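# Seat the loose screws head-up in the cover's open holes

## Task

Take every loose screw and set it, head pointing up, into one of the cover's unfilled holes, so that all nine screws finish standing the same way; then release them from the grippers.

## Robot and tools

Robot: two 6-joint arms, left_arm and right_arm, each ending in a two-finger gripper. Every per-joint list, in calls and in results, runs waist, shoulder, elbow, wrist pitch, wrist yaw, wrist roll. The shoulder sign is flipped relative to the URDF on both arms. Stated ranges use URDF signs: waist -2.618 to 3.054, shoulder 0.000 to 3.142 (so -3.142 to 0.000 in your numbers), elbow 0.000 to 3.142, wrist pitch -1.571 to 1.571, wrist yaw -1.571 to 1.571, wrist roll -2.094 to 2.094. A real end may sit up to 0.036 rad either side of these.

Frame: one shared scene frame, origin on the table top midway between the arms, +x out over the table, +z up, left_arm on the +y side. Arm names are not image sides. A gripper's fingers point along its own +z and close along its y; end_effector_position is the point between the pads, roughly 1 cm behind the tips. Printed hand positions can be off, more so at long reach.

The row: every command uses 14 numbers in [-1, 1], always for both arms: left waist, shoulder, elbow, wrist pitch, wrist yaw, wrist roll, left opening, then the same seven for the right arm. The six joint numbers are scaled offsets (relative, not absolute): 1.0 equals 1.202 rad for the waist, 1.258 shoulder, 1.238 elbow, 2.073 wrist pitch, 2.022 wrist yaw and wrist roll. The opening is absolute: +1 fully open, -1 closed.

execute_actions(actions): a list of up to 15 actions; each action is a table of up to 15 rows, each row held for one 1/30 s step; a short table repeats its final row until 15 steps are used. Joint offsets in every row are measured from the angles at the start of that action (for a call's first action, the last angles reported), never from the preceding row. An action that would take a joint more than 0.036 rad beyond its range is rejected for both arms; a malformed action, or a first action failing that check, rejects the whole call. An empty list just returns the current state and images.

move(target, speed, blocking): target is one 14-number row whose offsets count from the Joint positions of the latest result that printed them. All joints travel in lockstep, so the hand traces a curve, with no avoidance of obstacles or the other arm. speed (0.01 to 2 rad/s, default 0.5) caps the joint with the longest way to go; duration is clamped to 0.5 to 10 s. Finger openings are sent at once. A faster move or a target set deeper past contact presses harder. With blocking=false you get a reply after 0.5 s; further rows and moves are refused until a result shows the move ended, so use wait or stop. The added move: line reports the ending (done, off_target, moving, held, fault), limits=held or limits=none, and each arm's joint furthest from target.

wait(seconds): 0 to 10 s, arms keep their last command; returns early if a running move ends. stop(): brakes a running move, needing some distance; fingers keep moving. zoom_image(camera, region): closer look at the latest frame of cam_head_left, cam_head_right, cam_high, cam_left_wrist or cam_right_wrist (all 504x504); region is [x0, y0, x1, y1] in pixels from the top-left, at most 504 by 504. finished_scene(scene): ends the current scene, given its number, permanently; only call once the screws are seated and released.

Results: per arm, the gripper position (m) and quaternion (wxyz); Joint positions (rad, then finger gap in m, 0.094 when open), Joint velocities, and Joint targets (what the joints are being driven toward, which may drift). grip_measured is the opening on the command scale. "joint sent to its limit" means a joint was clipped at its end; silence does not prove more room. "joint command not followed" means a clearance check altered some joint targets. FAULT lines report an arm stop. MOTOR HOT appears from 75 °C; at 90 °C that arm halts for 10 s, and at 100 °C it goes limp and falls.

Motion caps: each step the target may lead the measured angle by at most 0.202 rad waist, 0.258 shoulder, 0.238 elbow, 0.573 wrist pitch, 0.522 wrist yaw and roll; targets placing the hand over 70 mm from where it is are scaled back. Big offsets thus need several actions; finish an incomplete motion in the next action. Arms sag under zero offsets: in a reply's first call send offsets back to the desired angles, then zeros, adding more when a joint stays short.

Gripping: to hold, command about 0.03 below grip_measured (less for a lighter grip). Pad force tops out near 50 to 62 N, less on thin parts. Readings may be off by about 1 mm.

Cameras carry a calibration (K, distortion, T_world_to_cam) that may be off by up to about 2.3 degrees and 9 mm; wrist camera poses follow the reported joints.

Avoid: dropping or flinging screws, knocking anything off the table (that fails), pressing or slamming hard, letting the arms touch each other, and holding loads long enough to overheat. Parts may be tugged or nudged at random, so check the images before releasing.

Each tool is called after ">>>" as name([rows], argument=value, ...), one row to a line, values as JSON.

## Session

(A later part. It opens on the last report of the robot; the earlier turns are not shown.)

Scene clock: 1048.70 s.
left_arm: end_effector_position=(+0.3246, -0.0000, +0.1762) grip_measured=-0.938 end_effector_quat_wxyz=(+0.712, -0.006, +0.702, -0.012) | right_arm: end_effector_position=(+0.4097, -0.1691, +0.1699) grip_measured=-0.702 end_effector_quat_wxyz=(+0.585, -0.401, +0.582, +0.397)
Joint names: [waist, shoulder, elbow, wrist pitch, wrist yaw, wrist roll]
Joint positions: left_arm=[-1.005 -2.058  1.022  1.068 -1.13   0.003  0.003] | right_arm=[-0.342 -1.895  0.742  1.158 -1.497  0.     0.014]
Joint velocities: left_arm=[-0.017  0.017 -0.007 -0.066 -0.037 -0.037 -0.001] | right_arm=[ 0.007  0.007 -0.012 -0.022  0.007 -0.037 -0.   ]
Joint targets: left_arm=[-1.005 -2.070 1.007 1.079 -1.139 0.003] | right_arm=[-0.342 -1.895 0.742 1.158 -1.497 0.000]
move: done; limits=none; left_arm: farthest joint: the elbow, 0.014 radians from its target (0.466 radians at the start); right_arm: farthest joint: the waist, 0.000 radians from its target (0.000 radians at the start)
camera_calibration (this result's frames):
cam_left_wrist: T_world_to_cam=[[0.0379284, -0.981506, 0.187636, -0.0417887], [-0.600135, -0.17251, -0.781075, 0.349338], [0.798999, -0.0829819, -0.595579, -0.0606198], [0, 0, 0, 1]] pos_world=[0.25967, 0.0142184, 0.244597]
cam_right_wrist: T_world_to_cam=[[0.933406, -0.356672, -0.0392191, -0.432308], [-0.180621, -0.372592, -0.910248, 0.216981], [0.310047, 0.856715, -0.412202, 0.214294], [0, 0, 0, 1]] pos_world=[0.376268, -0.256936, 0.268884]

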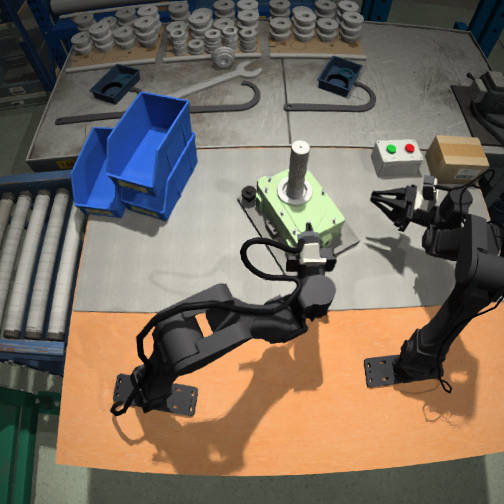

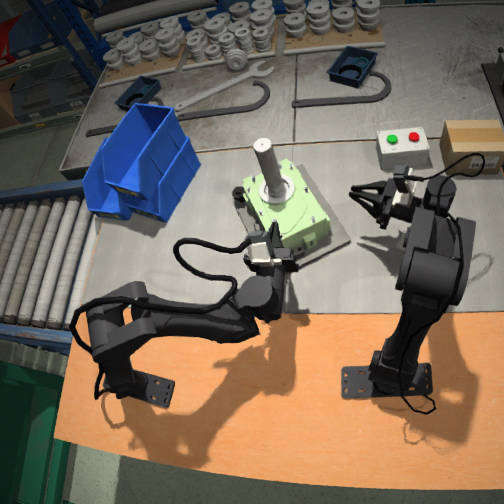

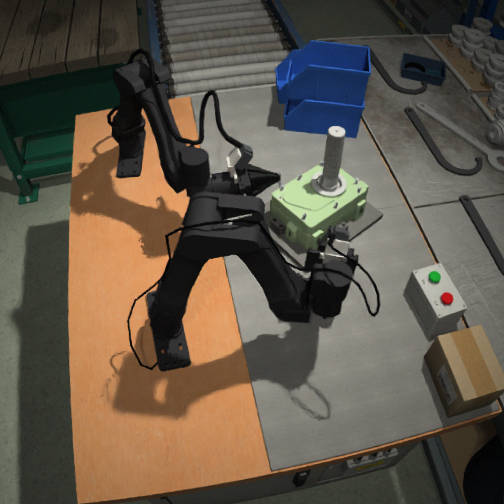

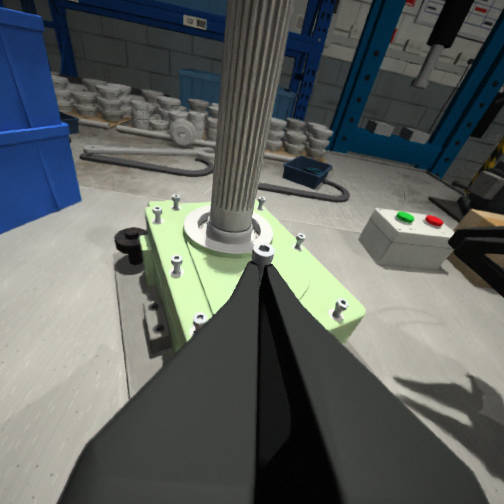

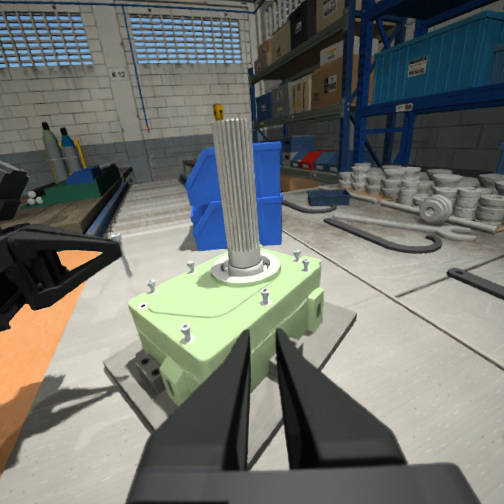

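Lower to z≈.143: s 2.152, w 1.13, waist −.998.

>>> move(target=[0.012,-0.085,0,0.036,0,0,-0.97,0,0,0,0,0,0,-0.7], speed=0.08)

>>> zoom_image(camera="cam_right_wrist", region=[105,250,185,330])

>>> zoom_image(camera="cam_high", region=[255,165,315,225])

Scene clock: 1056.77 s.
left_arm: end_effector_position=(+0.3285, -0.0011, +0.1435) grip_measured=-0.938 end_effector_quat_wxyz=(+0.707, +0.001, +0.707, -0.000) | right_arm: end_effector_position=(+0.4097, -0.1691, +0.1699) grip_measured=-0.702 end_effector_quat_wxyz=(+0.585, -0.401, +0.582, +0.397)
Joint names: [waist, shoulder, elbow, wrist pitch, wrist yaw, wrist roll]
Joint positions: left_arm=[-0.998 -2.152  1.022  1.131 -1.131  0.003  0.003] | right_arm=[-0.342 -1.895  0.742  1.158 -1.497  0.     0.014]
Joint velocities: left_arm=[-0.012 -0.002 -0.002 -0.022  0.007  0.007  0.001] | right_arm=[ 0.002 -0.012  0.002 -0.007 -0.022 -0.022 -0.001]
Joint targets: left_arm=[-0.990 -2.165 1.022 1.142 -1.131 0.003] | right_arm=[-0.342 -1.895 0.742 1.158 -1.497 0.000]
move: done; limits=none; left_arm: farthest joint: the shoulder, 0.013 radians from its target (0.107 radians at the start); right_arm: farthest joint: the waist, 0.000 radians from its target (0.000 radians at the start)
camera_calibration (this result's frames):
cam_left_wrist: T_world_to_cam=[[0.0468906, -0.985969, 0.160206, -0.0358597], [-0.608902, -0.155353, -0.777885, 0.328419], [0.791859, -0.061074, -0.607643, -0.079143], [0, 0, 0, 1]] pos_world=[0.264326, 0.0108307, 0.213126]
cam_right_wrist: T_world_to_cam=[[0.933406, -0.356672, -0.0392191, -0.432308], [-0.180621, -0.372592, -0.910248, 0.216981], [0.310047, 0.856715, -0.412202, 0.214294], [0, 0, 0, 1]] pos_world=[0.376268, -0.256936, 0.268884]

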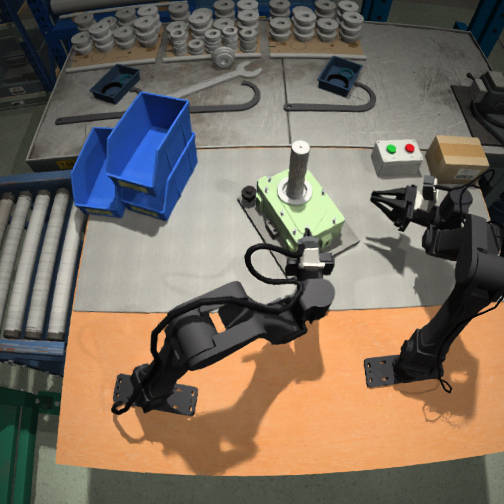

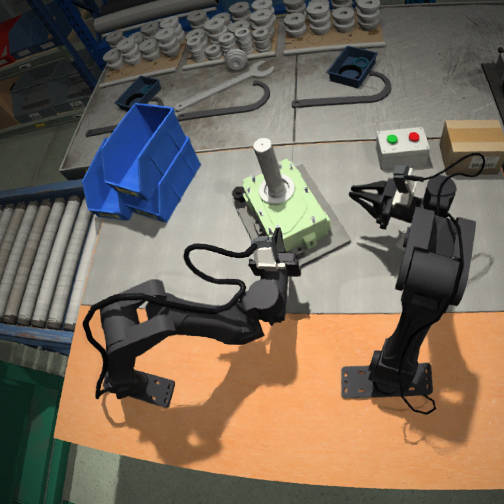

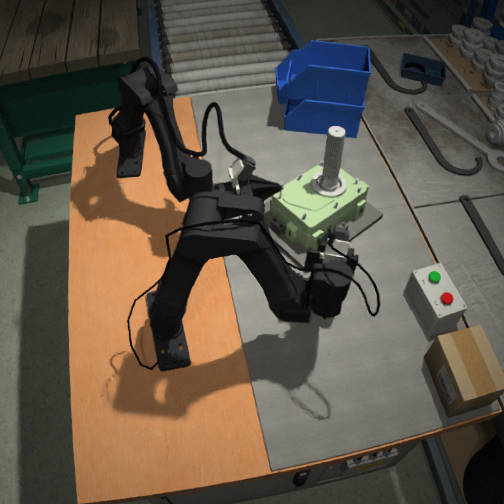

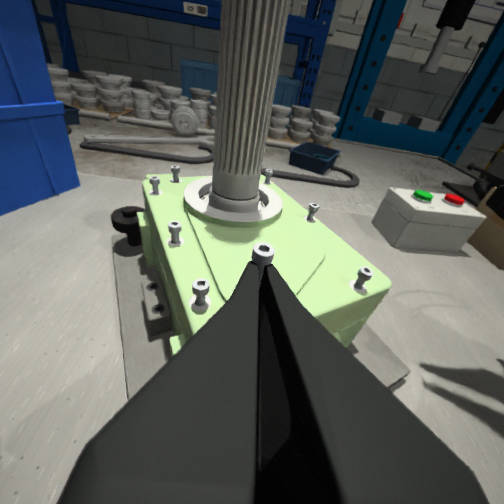

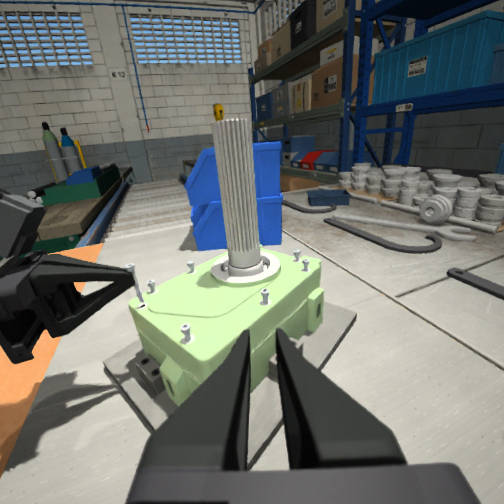

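Region (105, 250, 185, 330) of cam_right_wrist's 504x504 image, scaled by 6.300, with more detail than that image has.

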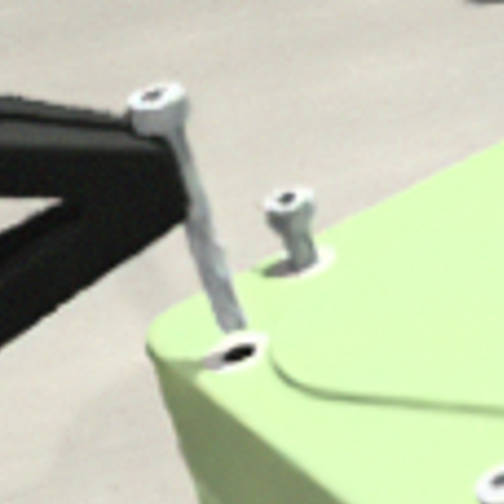

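Region (255, 165, 315, 225) of cam_high's 504x504 image, scaled by 8.400, with more detail than that image has.

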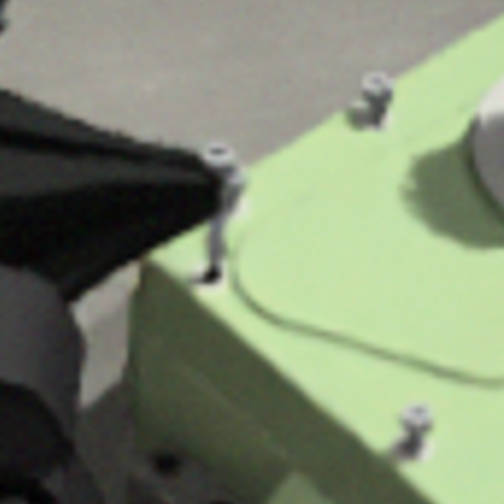

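>>> move(target=[0,-0.021,0,0,0,0,-0.97,0,0,0,0,0,0,-0.7], speed=0.015)

>>> zoom_image(camera="cam_right_wrist", region=[115,265,175,325])

Scene clock: 1063.40 s.
left_arm: end_effector_position=(+0.3286, -0.0013, +0.1380) grip_measured=-0.938 end_effector_quat_wxyz=(+0.705, +0.005, +0.709, +0.004) | right_arm: end_effector_position=(+0.4097, -0.1691, +0.1699) grip_measured=-0.702 end_effector_quat_wxyz=(+0.585, -0.401, +0.582, +0.397)
Joint names: [waist, shoulder, elbow, wrist pitch, wrist yaw, wrist roll]
Joint positions: left_arm=[-0.998 -2.164  1.022  1.132 -1.131  0.003  0.003] | right_arm=[-0.342 -1.895  0.742  1.158 -1.497  0.     0.014]
Joint velocities: left_arm=[ 0.002 -0.012 -0.012 -0.051 -0.022  0.037  0.001] | right_arm=[ 0.007 -0.002  0.002  0.022 -0.022  0.022 -0.001]
Joint targets: left_arm=[-0.998 -2.178 1.022 1.131 -1.131 0.003] | right_arm=[-0.342 -1.895 0.742 1.158 -1.497 0.000]
move: done; limits=none; left_arm: farthest joint: the shoulder, 0.014 radians from its target (0.027 radians at the start); right_arm: farthest joint: the waist, 0.000 radians from its target (0.000 radians at the start)
camera_calibration (this result's frames):
cam_left_wrist: T_world_to_cam=[[0.0476666, -0.987627, 0.149399, -0.0339887], [-0.612797, -0.147029, -0.776442, 0.325222], [0.788801, -0.054541, -0.612223, -0.0809816], [0, 0, 0, 1]] pos_world=[0.264794, 0.00983199, 0.208015]
cam_right_wrist: T_world_to_cam=[[0.933406, -0.356672, -0.0392191, -0.432308], [-0.180621, -0.372592, -0.910248, 0.216981], [0.310047, 0.856715, -0.412202, 0.214294], [0, 0, 0, 1]] pos_world=[0.376268, -0.256936, 0.268884]

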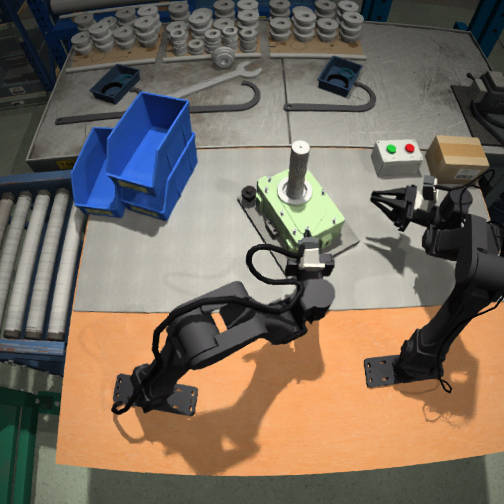

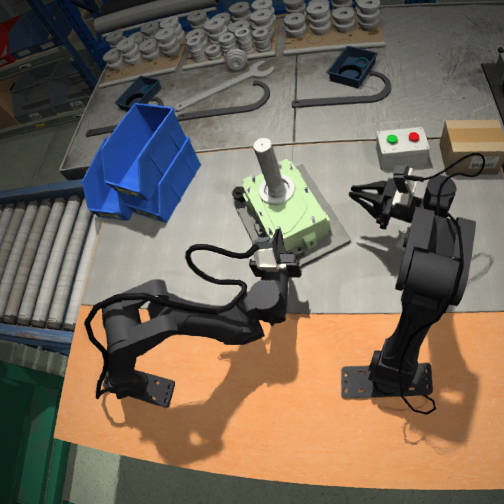

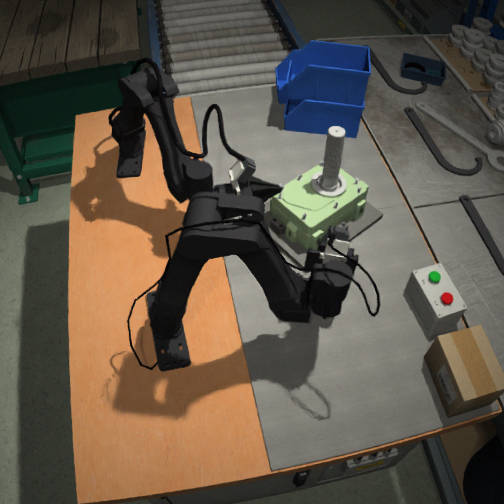

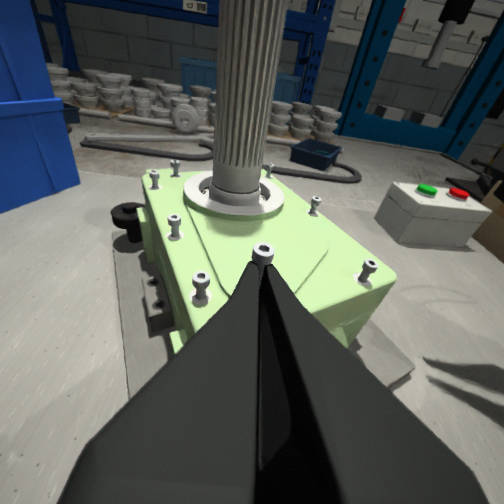

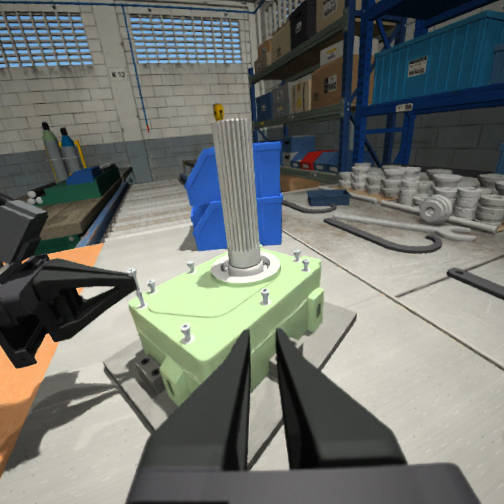

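Region (115, 265, 175, 325) of cam_right_wrist's 504x504 image, scaled by 8.400, with more detail than that image has.

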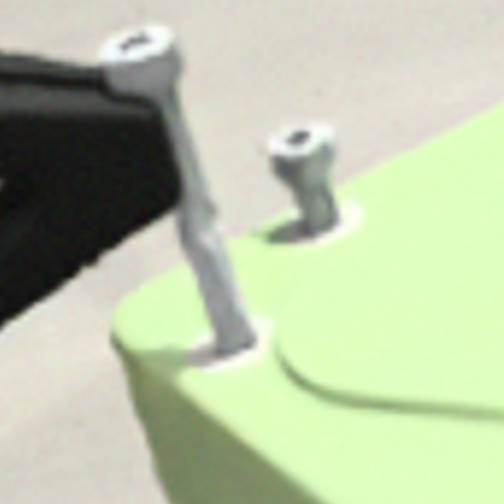

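>>> move(target=[0,-0.021,0,0,0,0,-0.97,0,0,0,0,0,0,-0.7], speed=0.012)

>>> zoom_image(camera="cam_right_wrist", region=[115,265,175,325])

Scene clock: 1070.53 s.
left_arm: end_effector_position=(+0.3286, -0.0013, +0.1380) grip_measured=-0.938 end_effector_quat_wxyz=(+0.705, +0.005, +0.709, +0.004) | right_arm: end_effector_position=(+0.4097, -0.1691, +0.1699) grip_measured=-0.702 end_effector_quat_wxyz=(+0.585, -0.401, +0.582, +0.397)
Joint names: [waist, shoulder, elbow, wrist pitch, wrist yaw, wrist roll]
Joint positions: left_arm=[-0.998 -2.164  1.022  1.132 -1.131  0.003  0.003] | right_arm=[-0.342 -1.895  0.742  1.158 -1.497  0.     0.014]
Joint velocities: left_arm=[-0.007  0.002 -0.007 -0.081  0.007  0.051  0.001] | right_arm=[ 0.022 -0.002  0.022 -0.022 -0.022 -0.022  0.001]
Joint targets: left_arm=[-0.998 -2.191 1.022 1.132 -1.131 0.003] | right_arm=[-0.342 -1.895 0.742 1.158 -1.497 0.000]
move: off_target (left_arm); limits=none; left_arm: farthest joint: the shoulder, 0.026 radians from its target (0.026 radians at the start); right_arm: farthest joint: the waist, 0.000 radians from its target (0.000 radians at the start)
camera_calibration (this result's frames):
cam_left_wrist: T_world_to_cam=[[0.0476666, -0.987627, 0.149399, -0.0339887], [-0.612797, -0.147029, -0.776442, 0.325222], [0.788801, -0.054541, -0.612223, -0.0809816], [0, 0, 0, 1]] pos_world=[0.264794, 0.00983199, 0.208015]
cam_right_wrist: T_world_to_cam=[[0.933406, -0.356672, -0.0392191, -0.432308], [-0.180621, -0.372592, -0.910248, 0.216981], [0.310047, 0.856715, -0.412202, 0.214294], [0, 0, 0, 1]] pos_world=[0.376268, -0.256936, 0.268884]

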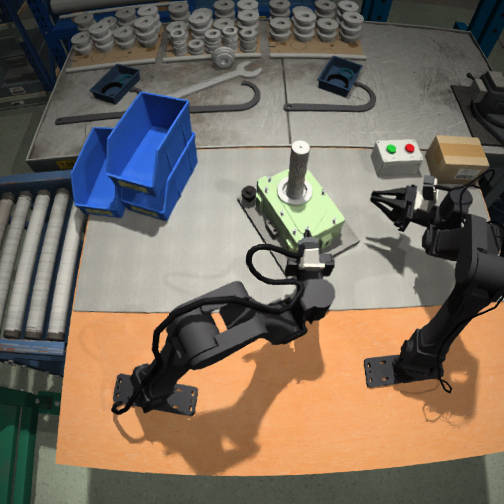

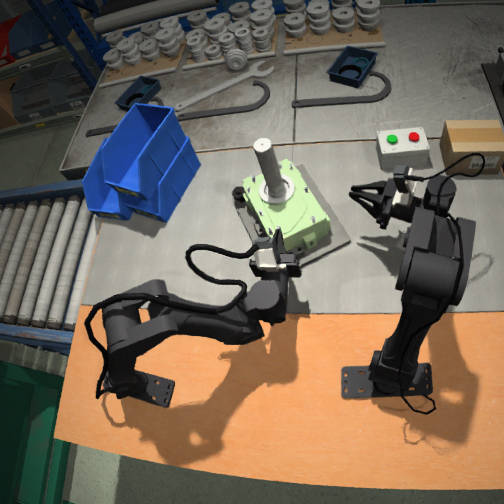

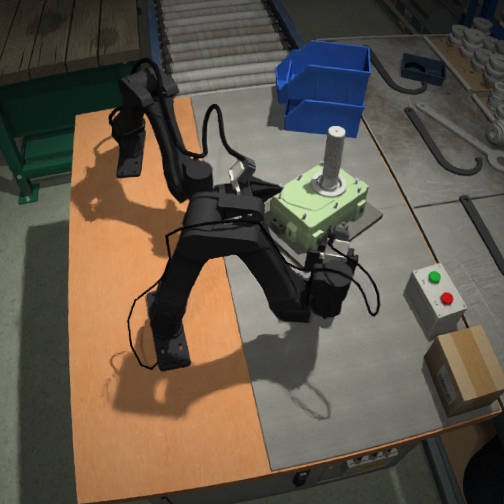

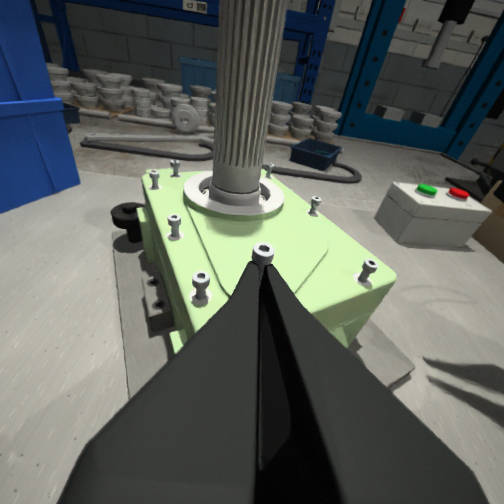

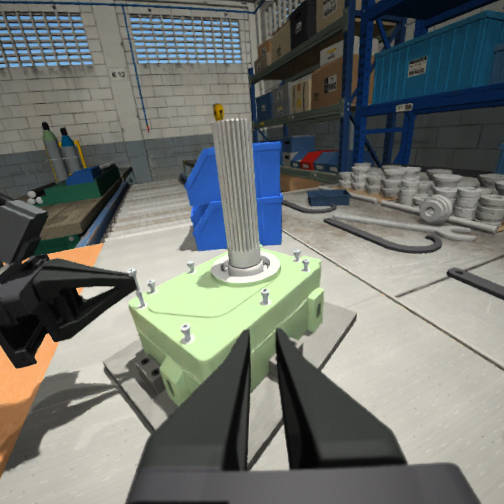

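Region (115, 265, 175, 325) of cam_right_wrist's 504x504 image, scaled by 8.400, with more detail than that image has.

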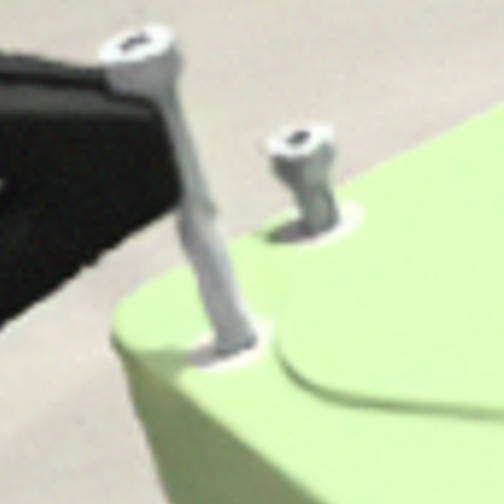

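>>> move(target=[0,-0.02,0,0,-0.008,0,-0.97,0,0,0,0,0,0,-0.7], speed=0.01)

>>> zoom_image(camera="cam_right_wrist", region=[115,265,175,325])

Scene clock: 1084.13 s.
left_arm: end_effector_position=(+0.3286, -0.0007, +0.1380) grip_measured=-0.938 end_effector_quat_wxyz=(+0.705, +0.004, +0.709, +0.005) | right_arm: end_effector_position=(+0.4097, -0.1691, +0.1699) grip_measured=-0.702 end_effector_quat_wxyz=(+0.585, -0.401, +0.582, +0.397)
Joint names: [waist, shoulder, elbow, wrist pitch, wrist yaw, wrist roll]
Joint positions: left_arm=[-0.998 -2.164  1.022  1.132 -1.135  0.003  0.003] | right_arm=[-0.342 -1.895  0.742  1.158 -1.497  0.     0.014]
Joint velocities: left_arm=[-0.002  0.007  0.002 -0.051 -0.051 -0.051 -0.002] | right_arm=[ 0.037  0.007  0.002  0.022 -0.066  0.066 -0.   ]
Joint targets: left_arm=[-0.998 -2.189 1.022 1.132 -1.147 0.003] | right_arm=[-0.342 -1.895 0.742 1.158 -1.497 0.000]
move: off_target (left_arm); limits=none; left_arm: farthest joint: the shoulder, 0.025 radians from its target (0.025 radians at the start); right_arm: farthest joint: the waist, 0.000 radians from its target (0.000 radians at the start)
camera_calibration (this result's frames):
cam_left_wrist: T_world_to_cam=[[0.051428, -0.987441, 0.149384, -0.0345521], [-0.612203, -0.149352, -0.776467, 0.325134], [0.789026, -0.0515211, -0.612195, -0.0810165], [0, 0, 0, 1]] pos_world=[0.264749, 0.0102672, 0.20802]
cam_right_wrist: T_world_to_cam=[[0.933406, -0.356672, -0.0392191, -0.432308], [-0.180621, -0.372592, -0.910248, 0.216981], [0.310047, 0.856715, -0.412202, 0.214294], [0, 0, 0, 1]] pos_world=[0.376268, -0.256936, 0.268884]

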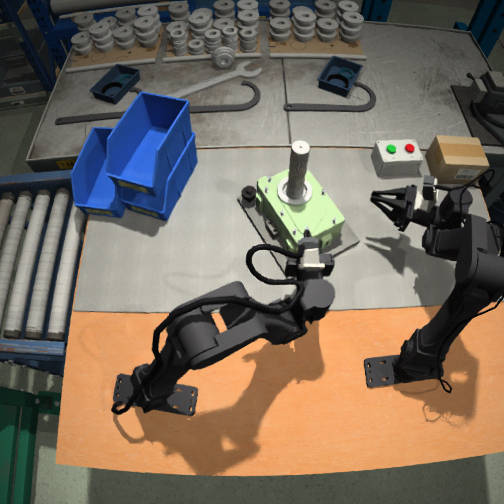

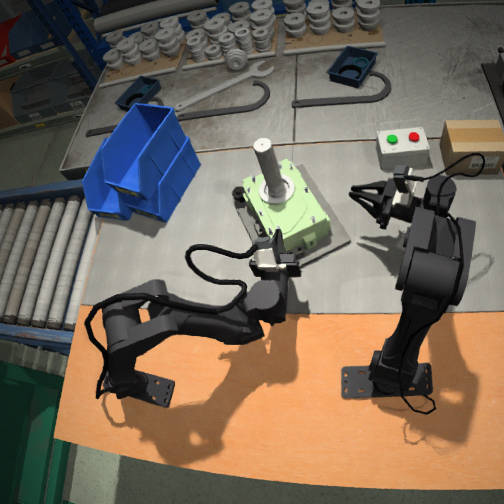

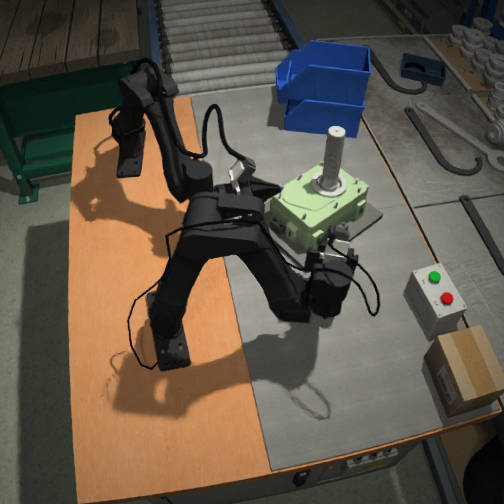

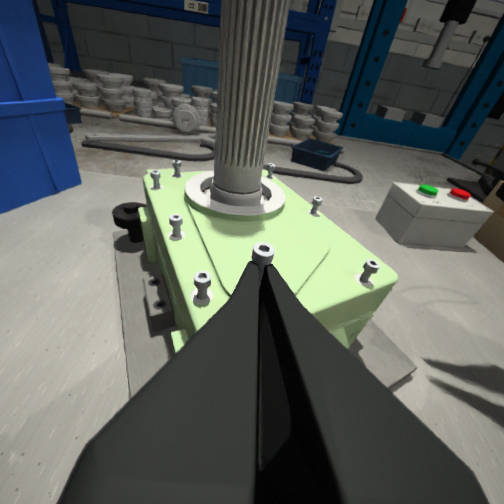

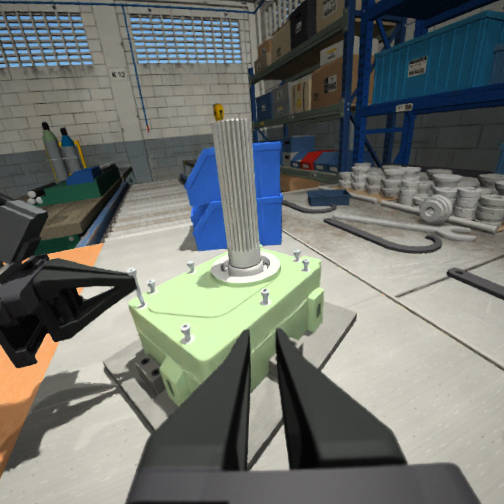

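Region (115, 265, 175, 325) of cam_right_wrist's 504x504 image, scaled by 8.400, with more detail than that image has.

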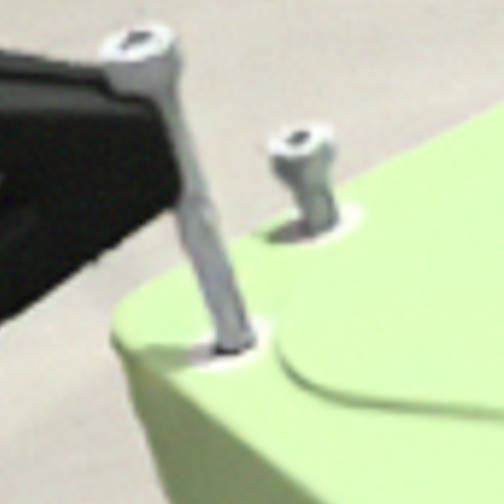

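>>> move(target=[0,-0.028,0,0,0,0,-0.97,0,0,0,0,0,0,-0.7], speed=0.03)

>>> zoom_image(camera="cam_right_wrist", region=[115,265,175,325])

Scene clock: 1092.03 s.
left_arm: end_effector_position=(+0.3287, -0.0011, +0.1296) grip_measured=-0.938 end_effector_quat_wxyz=(+0.703, +0.009, +0.711, +0.010) | right_arm: end_effector_position=(+0.4097, -0.1691, +0.1699) grip_measured=-0.702 end_effector_quat_wxyz=(+0.585, -0.401, +0.582, +0.397)
Joint names: [waist, shoulder, elbow, wrist pitch, wrist yaw, wrist roll]
Joint positions: left_arm=[-0.998 -2.184  1.022  1.135 -1.134  0.003  0.003] | right_arm=[-0.342 -1.895  0.742  1.158 -1.497  0.     0.014]
Joint velocities: left_arm=[-0.012 -0.007  0.002 -0.007 -0.037  0.007 -0.001] | right_arm=[-0.002 -0.007 -0.007 -0.022 -0.007  0.022 -0.   ]
Joint targets: left_arm=[-0.998 -2.200 1.022 1.132 -1.135 0.003] | right_arm=[-0.342 -1.895 0.742 1.158 -1.497 0.000]
move: done; limits=none; left_arm: farthest joint: the shoulder, 0.015 radians from its target (0.035 radians at the start); right_arm: farthest joint: the waist, 0.000 radians from its target (0.000 radians at the start)
camera_calibration (this result's frames):
cam_left_wrist: T_world_to_cam=[[0.0516404, -0.989541, 0.134694, -0.0318867], [-0.617588, -0.137635, -0.774365, 0.320163], [0.784804, -0.0431971, -0.618236, -0.0840862], [0, 0, 0, 1]] pos_world=[0.265367, 0.00887996, 0.200233]
cam_right_wrist: T_world_to_cam=[[0.933406, -0.356672, -0.0392191, -0.432308], [-0.180621, -0.372592, -0.910248, 0.216981], [0.310047, 0.856715, -0.412202, 0.214294], [0, 0, 0, 1]] pos_world=[0.376268, -0.256936, 0.268884]

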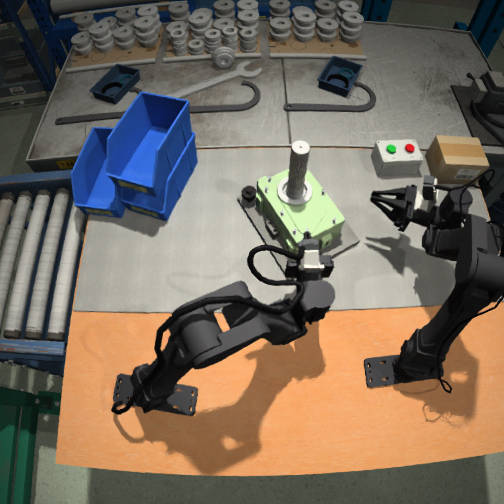

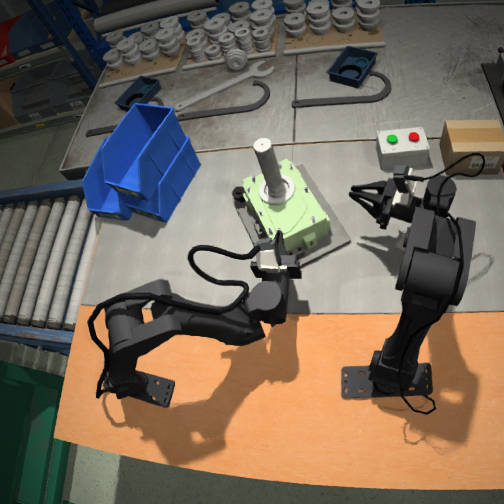

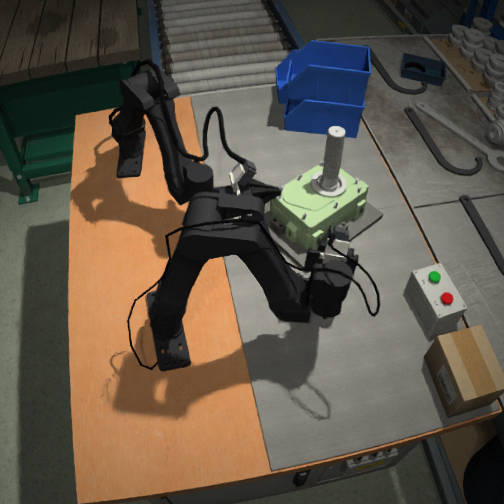

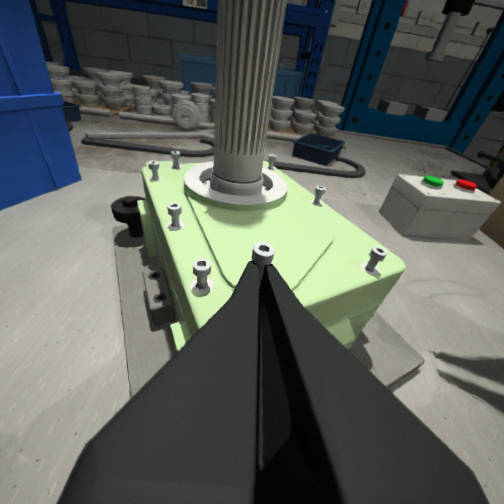

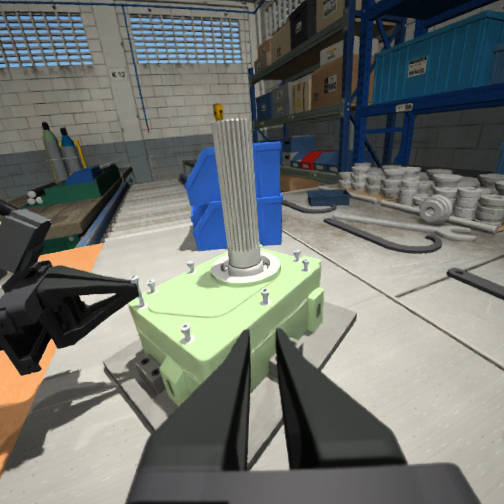

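Region (115, 265, 175, 325) of cam_right_wrist's 504x504 image, scaled by 8.400, with more detail than that image has.

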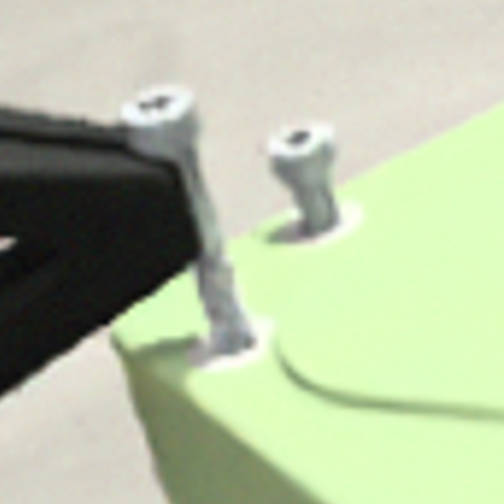

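>>> execute_actions([
  [[0,0,0,0,0,0,-0.65,0,0,0,0,0,0,-0.7]],
  [[0,0,0,0,0,0,-0.65,0,0,0,0,0,0,-0.7]],
])

>>> move(target=[0,0.12,0,0,0,0,-0.65,0,0,0,0,0,0,-0.7], speed=0.15)

>>> zoom_image(camera="cam_right_wrist", region=[110,220,340,360])

Scene clock: 1099.53 s.
left_arm: end_effector_position=(+0.3287, -0.0011, +0.1296) grip_measured=-0.653 end_effector_quat_wxyz=(+0.703, +0.009, +0.711, +0.010) | right_arm: end_effector_position=(+0.4097, -0.1691, +0.1699) grip_measured=-0.702 end_effector_quat_wxyz=(+0.585, -0.401, +0.582, +0.397)
Joint names: [waist, shoulder, elbow, wrist pitch, wrist yaw, wrist roll]
Joint positions: left_arm=[-0.998 -2.184  1.022  1.135 -1.134  0.003  0.016] | right_arm=[-0.342 -1.895  0.742  1.158 -1.497  0.     0.014]
Joint velocities: left_arm=[-0.012  0.002 -0.007 -0.022 -0.022  0.022 -0.001] | right_arm=[-0.007 -0.002  0.007 -0.051 -0.007 -0.066 -0.   ]
Joint targets: left_arm=[-0.998 -2.184 1.022 1.135 -1.134 0.003] | right_arm=[-0.342 -1.895 0.742 1.158 -1.497 0.000]
camera_calibration (this result's frames):
cam_left_wrist: T_world_to_cam=[[0.0516404, -0.989541, 0.134694, -0.0318867], [-0.617588, -0.137635, -0.774365, 0.320163], [0.784804, -0.0431971, -0.618236, -0.0840862], [0, 0, 0, 1]] pos_world=[0.265367, 0.00887996, 0.200233]
cam_right_wrist: T_world_to_cam=[[0.933406, -0.356672, -0.0392191, -0.432308], [-0.180621, -0.372592, -0.910248, 0.216981], [0.310047, 0.856715, -0.412202, 0.214294], [0, 0, 0, 1]] pos_world=[0.376268, -0.256936, 0.268884]

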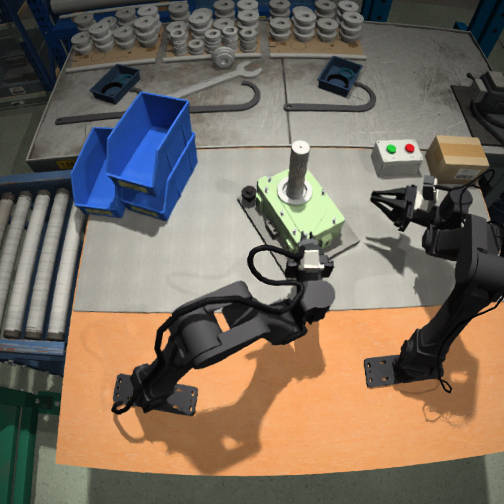

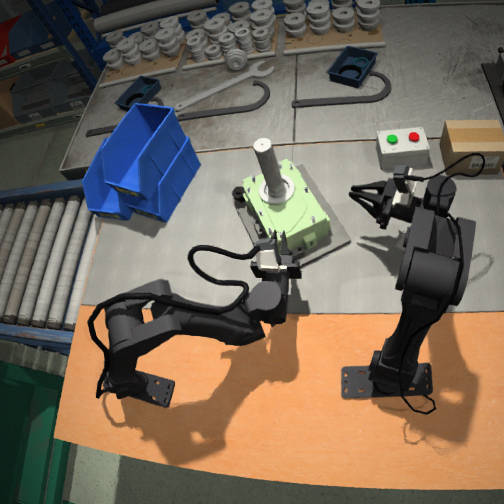

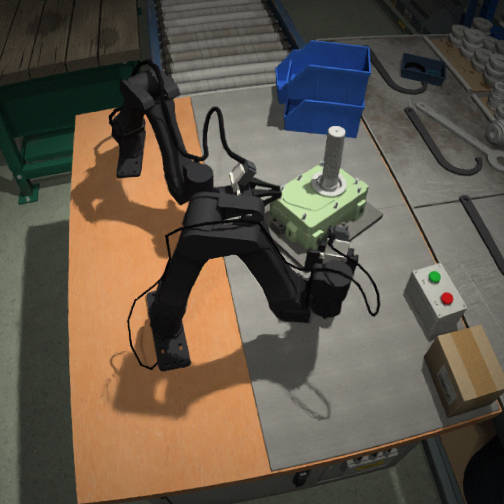

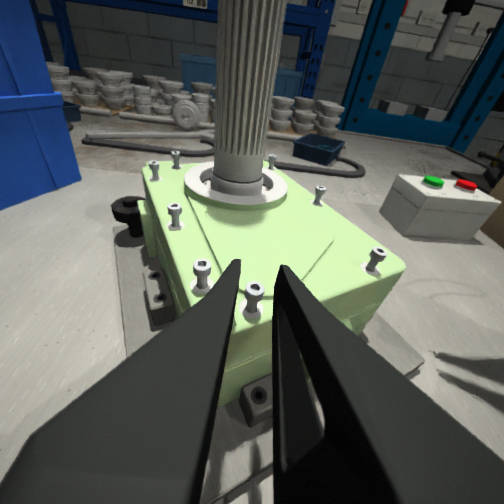

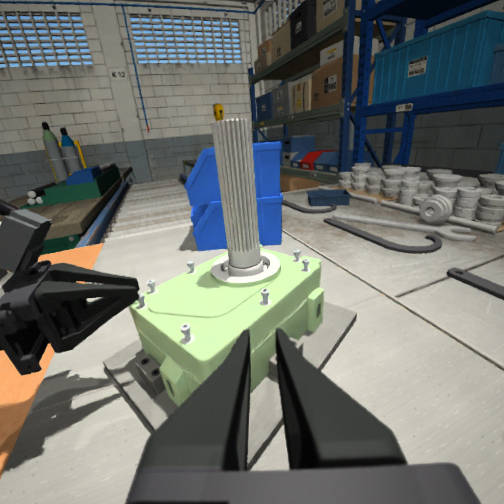

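Scene clock: 1100.90 s.
left_arm: end_effector_position=(+0.3265, +0.0037, +0.1886) grip_measured=-0.653 end_effector_quat_wxyz=(+0.722, -0.033, +0.690, -0.032) | right_arm: end_effector_position=(+0.4097, -0.1691, +0.1699) grip_measured=-0.702 end_effector_quat_wxyz=(+0.585, -0.401, +0.582, +0.397)
Joint names: [waist, shoulder, elbow, wrist pitch, wrist yaw, wrist roll]
Joint positions: left_arm=[-0.998 -2.052  1.022  1.135 -1.134  0.003  0.016] | right_arm=[-0.342 -1.895  0.742  1.158 -1.497  0.     0.014]
Joint velocities: left_arm=[-0.017  0.002 -0.012 -0.007  0.051 -0.007 -0.001] | right_arm=[ 0.012  0.037 -0.022 -0.007  0.037 -0.007 -0.   ]
Joint targets: left_arm=[-0.998 -2.033 1.022 1.135 -1.134 0.003] | right_arm=[-0.342 -1.895 0.742 1.158 -1.497 0.000]
move: done; limits=none; left_arm: farthest joint: the shoulder, 0.019 radians from its target (0.151 radians at the start); right_arm: farthest joint: the waist, 0.000 radians from its target (0.000 radians at the start)
camera_calibration (this result's frames):
cam_left_wrist: T_world_to_cam=[[0.0407832, -0.966339, 0.254018, -0.0539984], [-0.574015, -0.230749, -0.78566, 0.353354], [0.817829, -0.113768, -0.564104, -0.0663782], [0, 0, 0, 1]] pos_world=[0.259319, 0.0218036, 0.253889]
cam_right_wrist: T_world_to_cam=[[0.933406, -0.356672, -0.0392191, -0.432308], [-0.180621, -0.372592, -0.910248, 0.216981], [0.310047, 0.856715, -0.412202, 0.214294], [0, 0, 0, 1]] pos_world=[0.376268, -0.256936, 0.268884]

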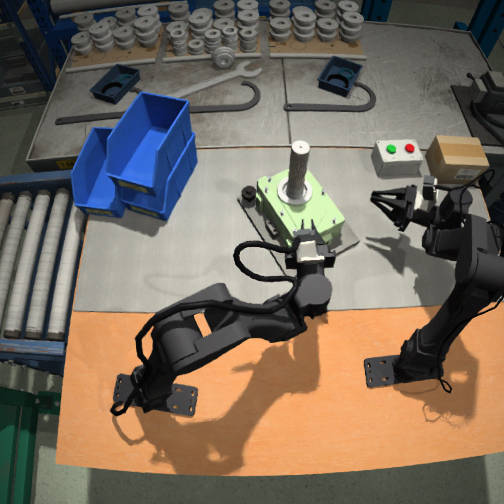

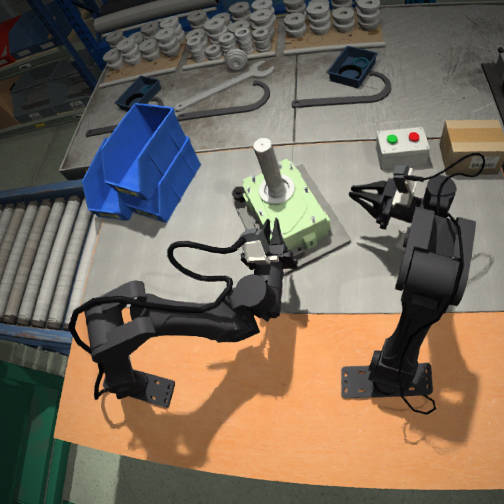

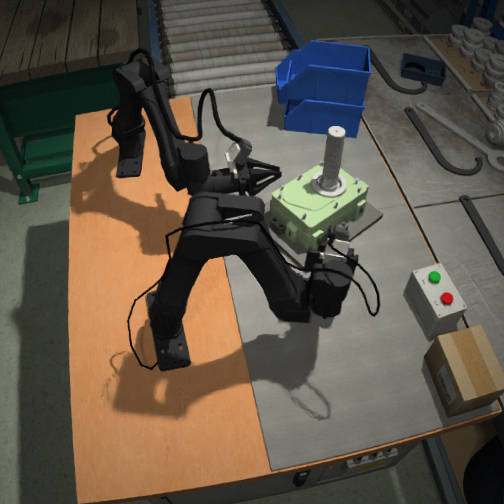

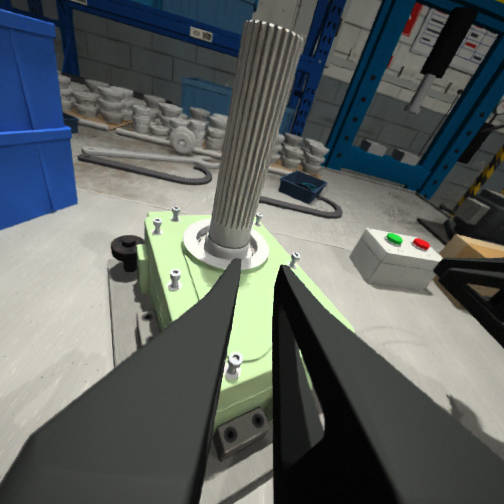

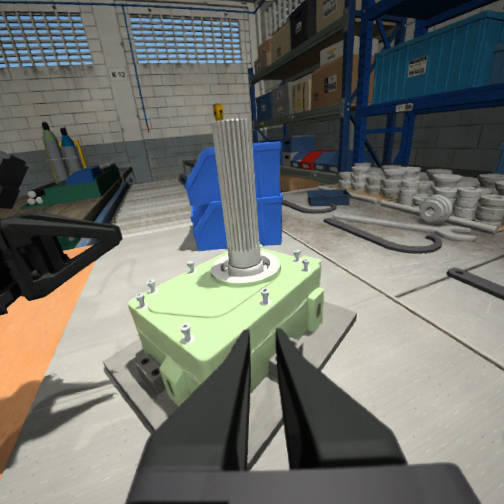

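Region (110, 220, 340, 360) of cam_right_wrist's 504x504 image, scaled by 2.191, with more detail than that image has; it fills the top 307 rows of this view, and the rest is white.

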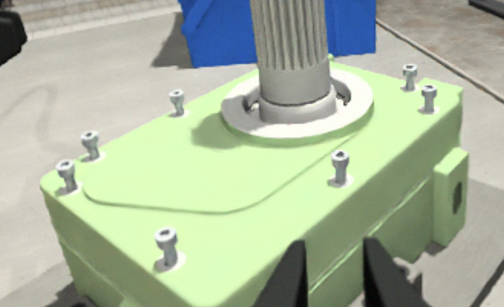

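>>> finished_scene(scene=2)

The scene is finished: the task was done.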